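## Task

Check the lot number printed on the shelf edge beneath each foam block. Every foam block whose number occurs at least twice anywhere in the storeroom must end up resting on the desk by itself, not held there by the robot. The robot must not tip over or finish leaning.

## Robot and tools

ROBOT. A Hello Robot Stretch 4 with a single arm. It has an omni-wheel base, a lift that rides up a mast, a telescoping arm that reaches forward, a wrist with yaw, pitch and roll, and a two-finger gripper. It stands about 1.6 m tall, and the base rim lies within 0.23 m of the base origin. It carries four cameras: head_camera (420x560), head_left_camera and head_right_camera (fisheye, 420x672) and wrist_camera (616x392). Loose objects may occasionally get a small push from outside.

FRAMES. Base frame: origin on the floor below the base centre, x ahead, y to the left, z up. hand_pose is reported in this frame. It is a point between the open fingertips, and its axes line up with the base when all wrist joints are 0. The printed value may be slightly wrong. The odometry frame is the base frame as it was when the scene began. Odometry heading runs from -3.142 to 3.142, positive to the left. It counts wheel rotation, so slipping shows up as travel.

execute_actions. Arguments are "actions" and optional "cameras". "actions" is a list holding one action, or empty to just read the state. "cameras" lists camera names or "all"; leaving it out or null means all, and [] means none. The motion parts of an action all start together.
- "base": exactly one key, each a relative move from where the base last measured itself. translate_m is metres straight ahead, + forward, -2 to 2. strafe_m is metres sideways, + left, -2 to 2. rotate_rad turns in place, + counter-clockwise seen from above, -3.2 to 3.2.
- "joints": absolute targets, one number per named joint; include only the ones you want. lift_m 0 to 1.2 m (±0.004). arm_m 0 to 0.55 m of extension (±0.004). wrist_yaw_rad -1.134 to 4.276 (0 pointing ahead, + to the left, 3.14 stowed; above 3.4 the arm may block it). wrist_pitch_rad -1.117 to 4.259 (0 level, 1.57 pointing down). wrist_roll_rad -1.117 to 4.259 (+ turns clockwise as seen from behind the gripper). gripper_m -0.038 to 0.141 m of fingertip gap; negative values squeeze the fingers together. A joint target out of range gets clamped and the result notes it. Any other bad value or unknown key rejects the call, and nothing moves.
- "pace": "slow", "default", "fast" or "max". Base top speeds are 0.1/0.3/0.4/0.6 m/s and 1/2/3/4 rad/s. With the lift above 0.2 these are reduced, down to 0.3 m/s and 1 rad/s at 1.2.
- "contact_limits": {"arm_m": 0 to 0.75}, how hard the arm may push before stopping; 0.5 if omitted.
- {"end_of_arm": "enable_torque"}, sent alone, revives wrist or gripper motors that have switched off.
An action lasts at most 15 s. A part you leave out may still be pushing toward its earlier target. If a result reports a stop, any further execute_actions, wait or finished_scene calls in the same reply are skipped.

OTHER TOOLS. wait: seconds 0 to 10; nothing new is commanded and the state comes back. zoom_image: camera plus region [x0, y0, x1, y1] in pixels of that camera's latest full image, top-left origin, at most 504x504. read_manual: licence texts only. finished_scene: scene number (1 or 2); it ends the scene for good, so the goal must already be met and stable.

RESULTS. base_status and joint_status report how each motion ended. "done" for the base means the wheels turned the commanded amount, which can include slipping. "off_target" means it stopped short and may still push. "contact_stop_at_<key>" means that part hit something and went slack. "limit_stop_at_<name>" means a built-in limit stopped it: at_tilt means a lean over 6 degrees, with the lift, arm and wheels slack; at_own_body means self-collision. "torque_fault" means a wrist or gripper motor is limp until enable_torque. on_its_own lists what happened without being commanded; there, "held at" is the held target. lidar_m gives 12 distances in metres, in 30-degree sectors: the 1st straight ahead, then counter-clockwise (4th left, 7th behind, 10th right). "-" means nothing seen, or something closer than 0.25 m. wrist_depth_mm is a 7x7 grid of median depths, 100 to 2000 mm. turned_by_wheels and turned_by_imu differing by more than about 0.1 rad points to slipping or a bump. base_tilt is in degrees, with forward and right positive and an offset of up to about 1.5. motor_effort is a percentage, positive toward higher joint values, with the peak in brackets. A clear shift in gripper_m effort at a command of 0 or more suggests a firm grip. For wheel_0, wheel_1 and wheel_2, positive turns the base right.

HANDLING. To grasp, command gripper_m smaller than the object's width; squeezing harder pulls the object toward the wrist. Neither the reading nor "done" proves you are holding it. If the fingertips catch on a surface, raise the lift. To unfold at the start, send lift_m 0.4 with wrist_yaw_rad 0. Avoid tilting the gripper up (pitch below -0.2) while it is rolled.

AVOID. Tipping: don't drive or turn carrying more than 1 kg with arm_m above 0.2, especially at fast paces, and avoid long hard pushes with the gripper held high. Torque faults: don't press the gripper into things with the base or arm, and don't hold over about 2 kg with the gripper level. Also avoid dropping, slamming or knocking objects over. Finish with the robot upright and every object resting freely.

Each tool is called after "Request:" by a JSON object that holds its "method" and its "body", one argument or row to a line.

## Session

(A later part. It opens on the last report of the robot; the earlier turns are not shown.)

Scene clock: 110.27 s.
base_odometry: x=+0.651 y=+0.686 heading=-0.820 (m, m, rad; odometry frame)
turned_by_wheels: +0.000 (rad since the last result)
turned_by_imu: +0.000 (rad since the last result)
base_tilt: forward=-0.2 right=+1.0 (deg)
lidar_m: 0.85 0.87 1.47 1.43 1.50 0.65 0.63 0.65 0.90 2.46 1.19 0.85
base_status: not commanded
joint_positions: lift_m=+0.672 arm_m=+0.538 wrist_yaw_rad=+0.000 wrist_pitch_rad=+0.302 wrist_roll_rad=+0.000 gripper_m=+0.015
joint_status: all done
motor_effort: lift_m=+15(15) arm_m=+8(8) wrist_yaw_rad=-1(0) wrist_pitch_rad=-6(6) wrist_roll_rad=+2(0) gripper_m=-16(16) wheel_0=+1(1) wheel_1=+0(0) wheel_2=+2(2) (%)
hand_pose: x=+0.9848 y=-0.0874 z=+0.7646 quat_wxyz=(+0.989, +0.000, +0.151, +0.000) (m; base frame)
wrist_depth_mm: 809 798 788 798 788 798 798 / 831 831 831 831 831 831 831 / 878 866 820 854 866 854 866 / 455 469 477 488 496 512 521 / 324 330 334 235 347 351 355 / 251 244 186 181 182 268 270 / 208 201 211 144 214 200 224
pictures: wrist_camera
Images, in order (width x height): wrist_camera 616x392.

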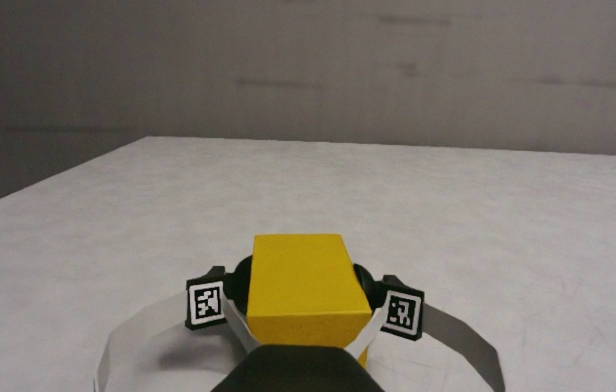

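Request:
{"method": "execute_actions", "body": {
  "actions": [
    {"joints":{"gripper_m":0.09}}
  ],
  "cameras": []
}}

Request:
{"method": "execute_actions", "body": {
  "actions": [
    {"joints":{"arm_m":0.25,"lift_m":0.69},"pace":"fast"}
  ],
  "cameras": ["wrist_camera"]
}}

Request:
{"method": "execute_actions", "body": {
  "actions": [
    {"base":{"strafe_m":0.93},"joints":{"lift_m":0.3,"arm_m":0.005,"wrist_pitch_rad":0,"gripper_m":0,"wrist_yaw_rad":3.0},"pace":"max"}
  ],
  "cameras": ["wrist_camera"]
}}

Scene clock: 120.03 s.
base_odometry: x=+0.651 y=+0.686 heading=-0.820 (m, m, rad; odometry frame)
turned_by_wheels: +0.000 (rad since the last result)
turned_by_imu: +0.000 (rad since the last result)
base_tilt: forward=-0.2 right=+1.1 (deg)
lidar_m: 0.85 0.88 1.46 1.44 1.49 0.66 0.62 0.65 0.90 2.47 1.21 0.86
base_status: not commanded
joint_positions: lift_m=+0.672 arm_m=+0.538 wrist_yaw_rad=+0.000 wrist_pitch_rad=+0.302 wrist_roll_rad=+0.000 gripper_m=+0.090
joint_status: all done
motor_effort: lift_m=+15(15) arm_m=+9(8) wrist_yaw_rad=-3(2) wrist_pitch_rad=-8(5) wrist_roll_rad=+2(2) gripper_m=-3(18) wheel_0=+1(1) wheel_1=+0(0) wheel_2=+2(2) (%)
hand_pose: x=+0.9848 y=-0.0874 z=+0.7646 quat_wxyz=(+0.989, +0.000, +0.151, +0.000) (m; base frame)
wrist_depth_mm: 798 788 798 788 798 788 788 / 842 842 831 831 831 831 831 / 878 866 809 866 854 854 866 / 459 466 480 492 500 508 525 / 324 332 336 247 347 353 355 / 250 253 194 194 193 268 270 / 207 206 211 121 215 208 225
pictures: none
No camera images: the call's "cameras" was empty. Leave "cameras" out to get every camera's image.

Scene clock: 121.70 s.
base_odometry: x=+0.651 y=+0.686 heading=-0.820 (m, m, rad; odometry frame)
turned_by_wheels: +0.000 (rad since the last result)
turned_by_imu: +0.000 (rad since the last result)
base_tilt: forward=-0.2 right=+0.9 (deg)
lidar_m: 0.81 0.86 1.47 1.42 1.47 0.65 0.62 0.64 0.89 2.47 1.18 0.88
base_status: not commanded
joint_positions: lift_m=+0.690 arm_m=+0.252 wrist_yaw_rad=+0.000 wrist_pitch_rad=+0.302 wrist_roll_rad=+0.000 gripper_m=+0.090
joint_status: all done
motor_effort: lift_m=+21(25) arm_m=-9(9) wrist_yaw_rad=-1(3) wrist_pitch_rad=-5(7) wrist_roll_rad=+0(1) gripper_m=-1(0) wheel_0=+1(1) wheel_1=+0(1) wheel_2=+2(2) (%)
hand_pose: x=+0.6979 y=-0.0875 z=+0.7821 quat_wxyz=(+0.989, +0.000, +0.150, +0.000) (m; base frame)
wrist_depth_mm: 1060 1042 1042 1060 1060 1042 1042 / 1118 1118 1098 1098 1118 1098 1078 / 1160 1138 917 946 976 1042 1138 / 512 517 530 488 554 569 580 / 407 418 394 404 413 394 394 / 1366 1366 199 1366 193 1336 654 / 1160 1160 946 121 1205 1160 1182
pictures: wrist_camera
Images, in order (width x height): wrist_camera 616x392.

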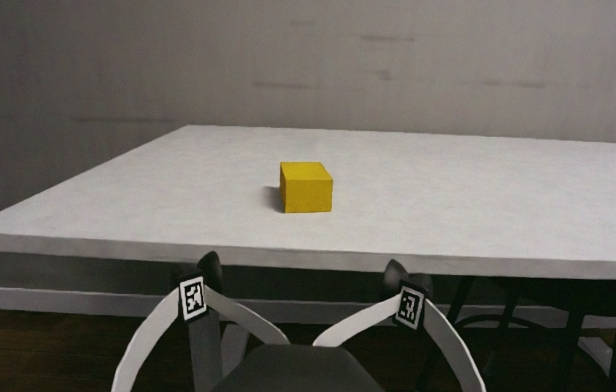

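Scene clock: 125.07 s.
base_odometry: x=+1.331 y=+1.320 heading=-0.820 (m, m, rad; odometry frame)
turned_by_wheels: +0.000 (rad since the last result)
turned_by_imu: +0.001 (rad since the last result)
base_tilt: forward=-0.2 right=+1.1 (deg)
lidar_m: 1.63 0.68 0.54 0.51 0.53 0.75 2.07 0.80 0.90 2.47 1.23 1.06
base_status: done
joint_positions: lift_m=+0.300 arm_m=+0.007 wrist_yaw_rad=+2.999 wrist_pitch_rad=+0.002 wrist_roll_rad=+0.000 gripper_m=+0.000
joint_status: all done
motor_effort: lift_m=+17(20) arm_m=-9(8) wrist_yaw_rad=+0(9) wrist_pitch_rad=-6(9) wrist_roll_rad=+1(1) gripper_m=-3(5) wheel_0=+3(12) wheel_1=-3(18) wheel_2=+1(4) (%)
hand_pose: x=-0.0958 y=+0.1274 z=+0.4777 quat_wxyz=(+0.071, -0.001, +0.000, +0.997) (m; base frame)
wrist_depth_mm: 116 142 - - 1182 699 521 / 110 143 - - 1160 707 521 / 118 144 - - 1138 699 525 / 140 250 - - 1160 699 521 / 1078 - - - 1118 699 517 / 1078 1499 184 201 891 683 512 / 1008 991 1098 120 976 647 512
pictures: wrist_camera
Images, in order (width x height): wrist_camera 616x392.

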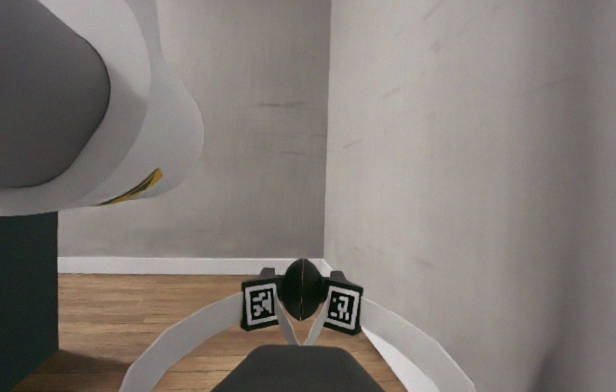

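Request:
{"method": "execute_actions", "body": {
  "actions": [
    {"base":{"translate_m":-1.73},"joints":{"lift_m":0.56,"wrist_yaw_rad":0,"wrist_roll_rad":1.57},"pace":"max"}
  ],
  "cameras": ["head_right_camera"]
}}

Scene clock: 132.13 s.
base_odometry: x=+0.150 y=+2.585 heading=-0.820 (m, m, rad; odometry frame)
turned_by_wheels: +0.000 (rad since the last result)
turned_by_imu: +0.008 (rad since the last result)
base_tilt: forward=+0.0 right=+0.9 (deg)
lidar_m: 1.97 0.74 0.52 0.51 0.52 0.37 0.37 0.39 0.51 1.51 0.89 0.80
base_status: done
joint_positions: lift_m=+0.560 arm_m=+0.006 wrist_yaw_rad=+0.000 wrist_pitch_rad=+0.002 wrist_roll_rad=+1.570 gripper_m=+0.000
joint_status: all done
motor_effort: lift_m=+20(26) arm_m=-8(9) wrist_yaw_rad=-1(9) wrist_pitch_rad=-4(6) wrist_roll_rad=+1(5) gripper_m=-5(4) wheel_0=-1(8) wheel_1=+2(7) wheel_2=-3(16) (%)
hand_pose: x=+0.4659 y=-0.0874 z=+0.7375 quat_wxyz=(+0.707, +0.707, +0.001, -0.001) (m; base frame)
wrist_depth_mm: - - - - 820 809 809 / - - - - - 1499 1025 / - - - - - 1464 1025 / - - - - - 1430 1025 / - - - - - 1430 1008 / 1863 1921 184 192 1863 1397 1008 / 1308 1255 1366 119 1255 1281 991
pictures: head_right_camera
Images, in order (width x height): head_right_camera 420x672.

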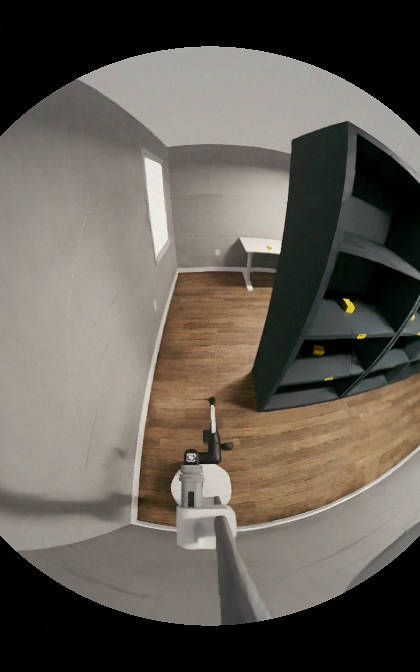

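Request:
{"method": "execute_actions", "body": {
  "actions": [
    {"base":{"strafe_m":-0.8},"pace":"max"}
  ],
  "cameras": ["wrist_camera","head_camera"]
}}

Request:
{"method": "execute_actions", "body": {
  "actions": [
    {"base":{"strafe_m":-0.94},"pace":"max"}
  ],
  "cameras": ["wrist_camera","head_camera"]
}}

Request:
{"method": "execute_actions", "body": {
  "actions": [
    {"base":{"strafe_m":-0.94},"pace":"max"}
  ],
  "cameras": ["wrist_camera","head_camera"]
}}

Scene clock: 140.33 s.
base_odometry: x=-0.435 y=+2.039 heading=-0.820 (m, m, rad; odometry frame)
turned_by_wheels: +0.000 (rad since the last result)
turned_by_imu: -0.001 (rad since the last result)
base_tilt: forward=-0.1 right=+1.0 (deg)
lidar_m: 0.61 0.65 1.37 1.31 0.55 0.38 0.37 0.39 0.55 1.53 0.88 0.61
base_status: done
joint_positions: lift_m=+0.560 arm_m=+0.006 wrist_yaw_rad=+0.000 wrist_pitch_rad=+0.002 wrist_roll_rad=+1.570 gripper_m=+0.000
joint_status: not commanded
motor_effort: lift_m=+20(20) arm_m=-8(9) wrist_yaw_rad=-2(1) wrist_pitch_rad=-6(5) wrist_roll_rad=+3(1) gripper_m=-3(2) wheel_0=-2(13) wheel_1=+2(16) wheel_2=+0(2) (%)
hand_pose: x=+0.4659 y=-0.0874 z=+0.7375 quat_wxyz=(+0.707, +0.707, +0.001, -0.001) (m; base frame)
wrist_depth_mm: 591 492 820 831 788 436 854 / 591 492 809 831 768 433 854 / 597 504 831 831 768 430 866 / 597 508 831 842 621 427 866 / 603 512 842 842 741 424 866 / 603 512 183 192 530 421 866 / 564 427 831 119 634 413 842
pictures: head_camera, wrist_camera
Images, in order (width x height): head_camera 420x560, wrist_camera 616x392.

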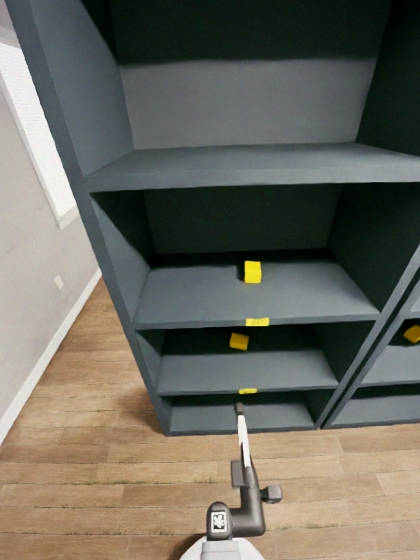

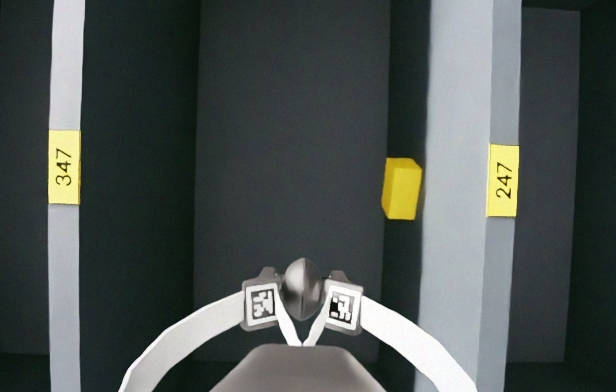

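Scene clock: 143.57 s.
base_odometry: x=-1.122 y=+1.398 heading=-0.820 (m, m, rad; odometry frame)
turned_by_wheels: +0.000 (rad since the last result)
turned_by_imu: -0.001 (rad since the last result)
base_tilt: forward=-0.1 right=+1.0 (deg)
lidar_m: 0.59 0.64 0.90 1.51 0.56 0.38 0.36 0.39 0.55 1.52 0.87 0.61
base_status: done
joint_positions: lift_m=+0.560 arm_m=+0.006 wrist_yaw_rad=+0.000 wrist_pitch_rad=+0.002 wrist_roll_rad=+1.570 gripper_m=+0.000
joint_status: not commanded
motor_effort: lift_m=+20(20) arm_m=-8(8) wrist_yaw_rad=-2(2) wrist_pitch_rad=-5(5) wrist_roll_rad=+0(0) gripper_m=-3(6) wheel_0=-1(14) wheel_1=+1(12) wheel_2=+0(0) (%)
hand_pose: x=+0.4659 y=-0.0874 z=+0.7375 quat_wxyz=(+0.707, +0.707, +0.001, -0.001) (m; base frame)
wrist_depth_mm: 591 484 831 820 778 404 842 / 597 496 820 831 778 404 854 / 597 500 831 831 759 433 854 / 603 508 831 831 668 427 854 / 603 517 831 831 741 421 866 / 603 512 183 191 535 421 866 / 559 430 842 119 627 402 854
pictures: head_camera, wrist_camera
Images, in order (width x height): head_camera 420x560, wrist_camera 616x392.

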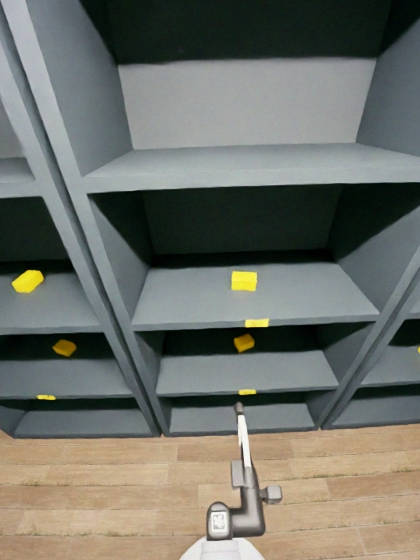

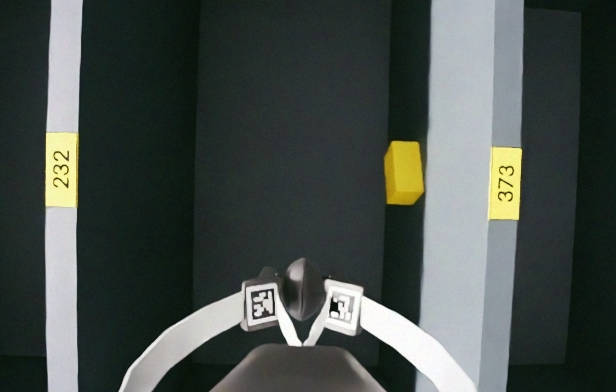

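Scene clock: 146.80 s.
base_odometry: x=-1.809 y=+0.757 heading=-0.820 (m, m, rad; odometry frame)
turned_by_wheels: +0.000 (rad since the last result)
turned_by_imu: -0.001 (rad since the last result)
base_tilt: forward=-0.1 right=+1.0 (deg)
lidar_m: 0.59 0.63 0.90 1.54 0.53 0.38 0.38 0.39 0.55 1.52 0.84 0.63
base_status: done
joint_positions: lift_m=+0.560 arm_m=+0.006 wrist_yaw_rad=+0.000 wrist_pitch_rad=+0.002 wrist_roll_rad=+1.570 gripper_m=+0.000
joint_status: not commanded
motor_effort: lift_m=+20(20) arm_m=-8(9) wrist_yaw_rad=-2(2) wrist_pitch_rad=-6(5) wrist_roll_rad=+2(0) gripper_m=-5(6) wheel_0=-2(14) wheel_1=+1(15) wheel_2=+0(1) (%)
hand_pose: x=+0.4659 y=-0.0874 z=+0.7375 quat_wxyz=(+0.707, +0.707, +0.001, -0.001) (m; base frame)
wrist_depth_mm: 580 488 809 831 788 404 842 / 591 496 809 831 768 404 842 / 379 500 820 831 759 404 842 / 377 508 831 831 750 402 854 / 377 508 831 831 741 421 854 / 389 512 184 192 535 418 866 / 569 430 831 119 627 392 854
pictures: head_camera, wrist_camera
Images, in order (width x height): head_camera 420x560, wrist_camera 616x392.

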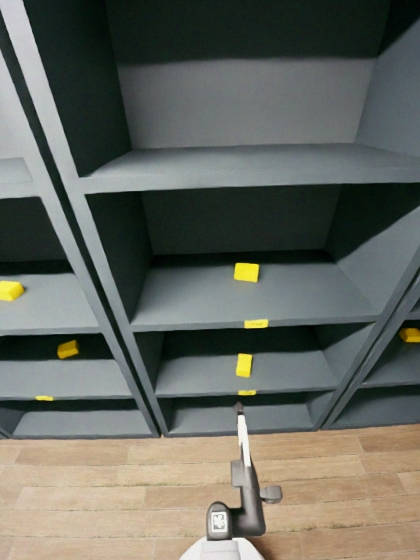

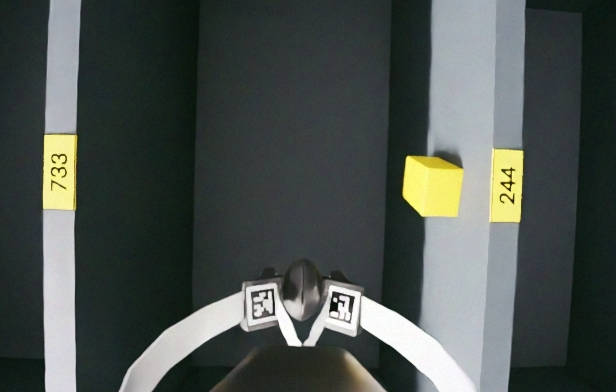

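Request:
{"method": "execute_actions", "body": {
  "actions": [
    {"base":{"strafe_m":-0.98},"pace":"max"}
  ],
  "cameras": ["wrist_camera","head_camera"]
}}

Scene clock: 152.17 s.
base_odometry: x=-2.526 y=+0.088 heading=-0.820 (m, m, rad; odometry frame)
turned_by_wheels: +0.000 (rad since the last result)
turned_by_imu: -0.001 (rad since the last result)
base_tilt: forward=-0.1 right=+0.9 (deg)
lidar_m: 0.60 0.63 0.87 1.54 0.57 0.38 0.38 0.40 0.54 0.56 0.59 0.63
base_status: done
joint_positions: lift_m=+0.560 arm_m=+0.006 wrist_yaw_rad=+0.000 wrist_pitch_rad=+0.002 wrist_roll_rad=+1.570 gripper_m=+0.000
joint_status: not commanded
motor_effort: lift_m=+20(20) arm_m=-8(8) wrist_yaw_rad=-2(3) wrist_pitch_rad=-5(5) wrist_roll_rad=+1(2) gripper_m=-4(2) wheel_0=-1(13) wheel_1=+2(14) wheel_2=+0(0) (%)
hand_pose: x=+0.4659 y=-0.0874 z=+0.7375 quat_wxyz=(+0.707, +0.707, +0.001, -0.001) (m; base frame)
wrist_depth_mm: 591 492 809 820 778 404 831 / 585 492 820 831 778 402 854 / 379 504 820 831 759 402 842 / 375 508 820 831 668 399 854 / 377 512 831 831 741 424 854 / 379 512 183 192 535 418 854 / 387 430 831 119 634 389 866
pictures: head_camera, wrist_camera
Images, in order (width x height): head_camera 420x560, wrist_camera 616x392.

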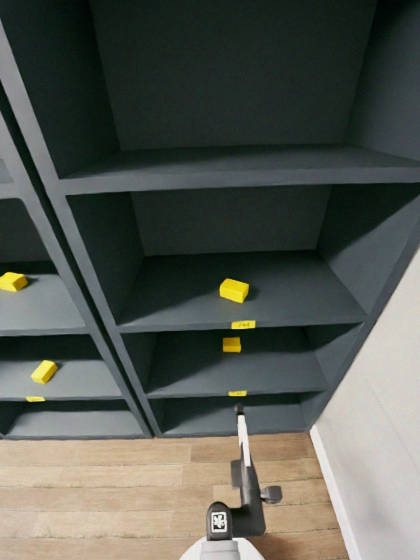

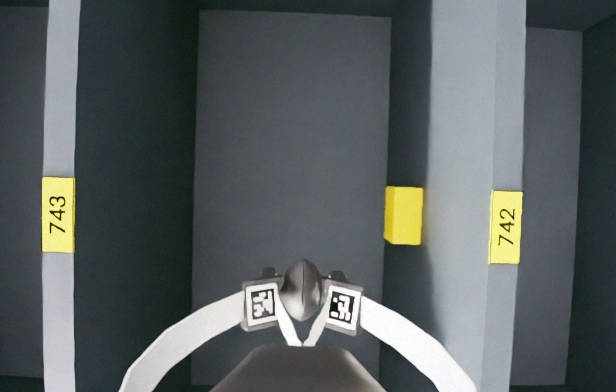

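Request:
{"method": "finished_scene", "body": {
  "scene": 2
}}

The scene is finished: the task was done.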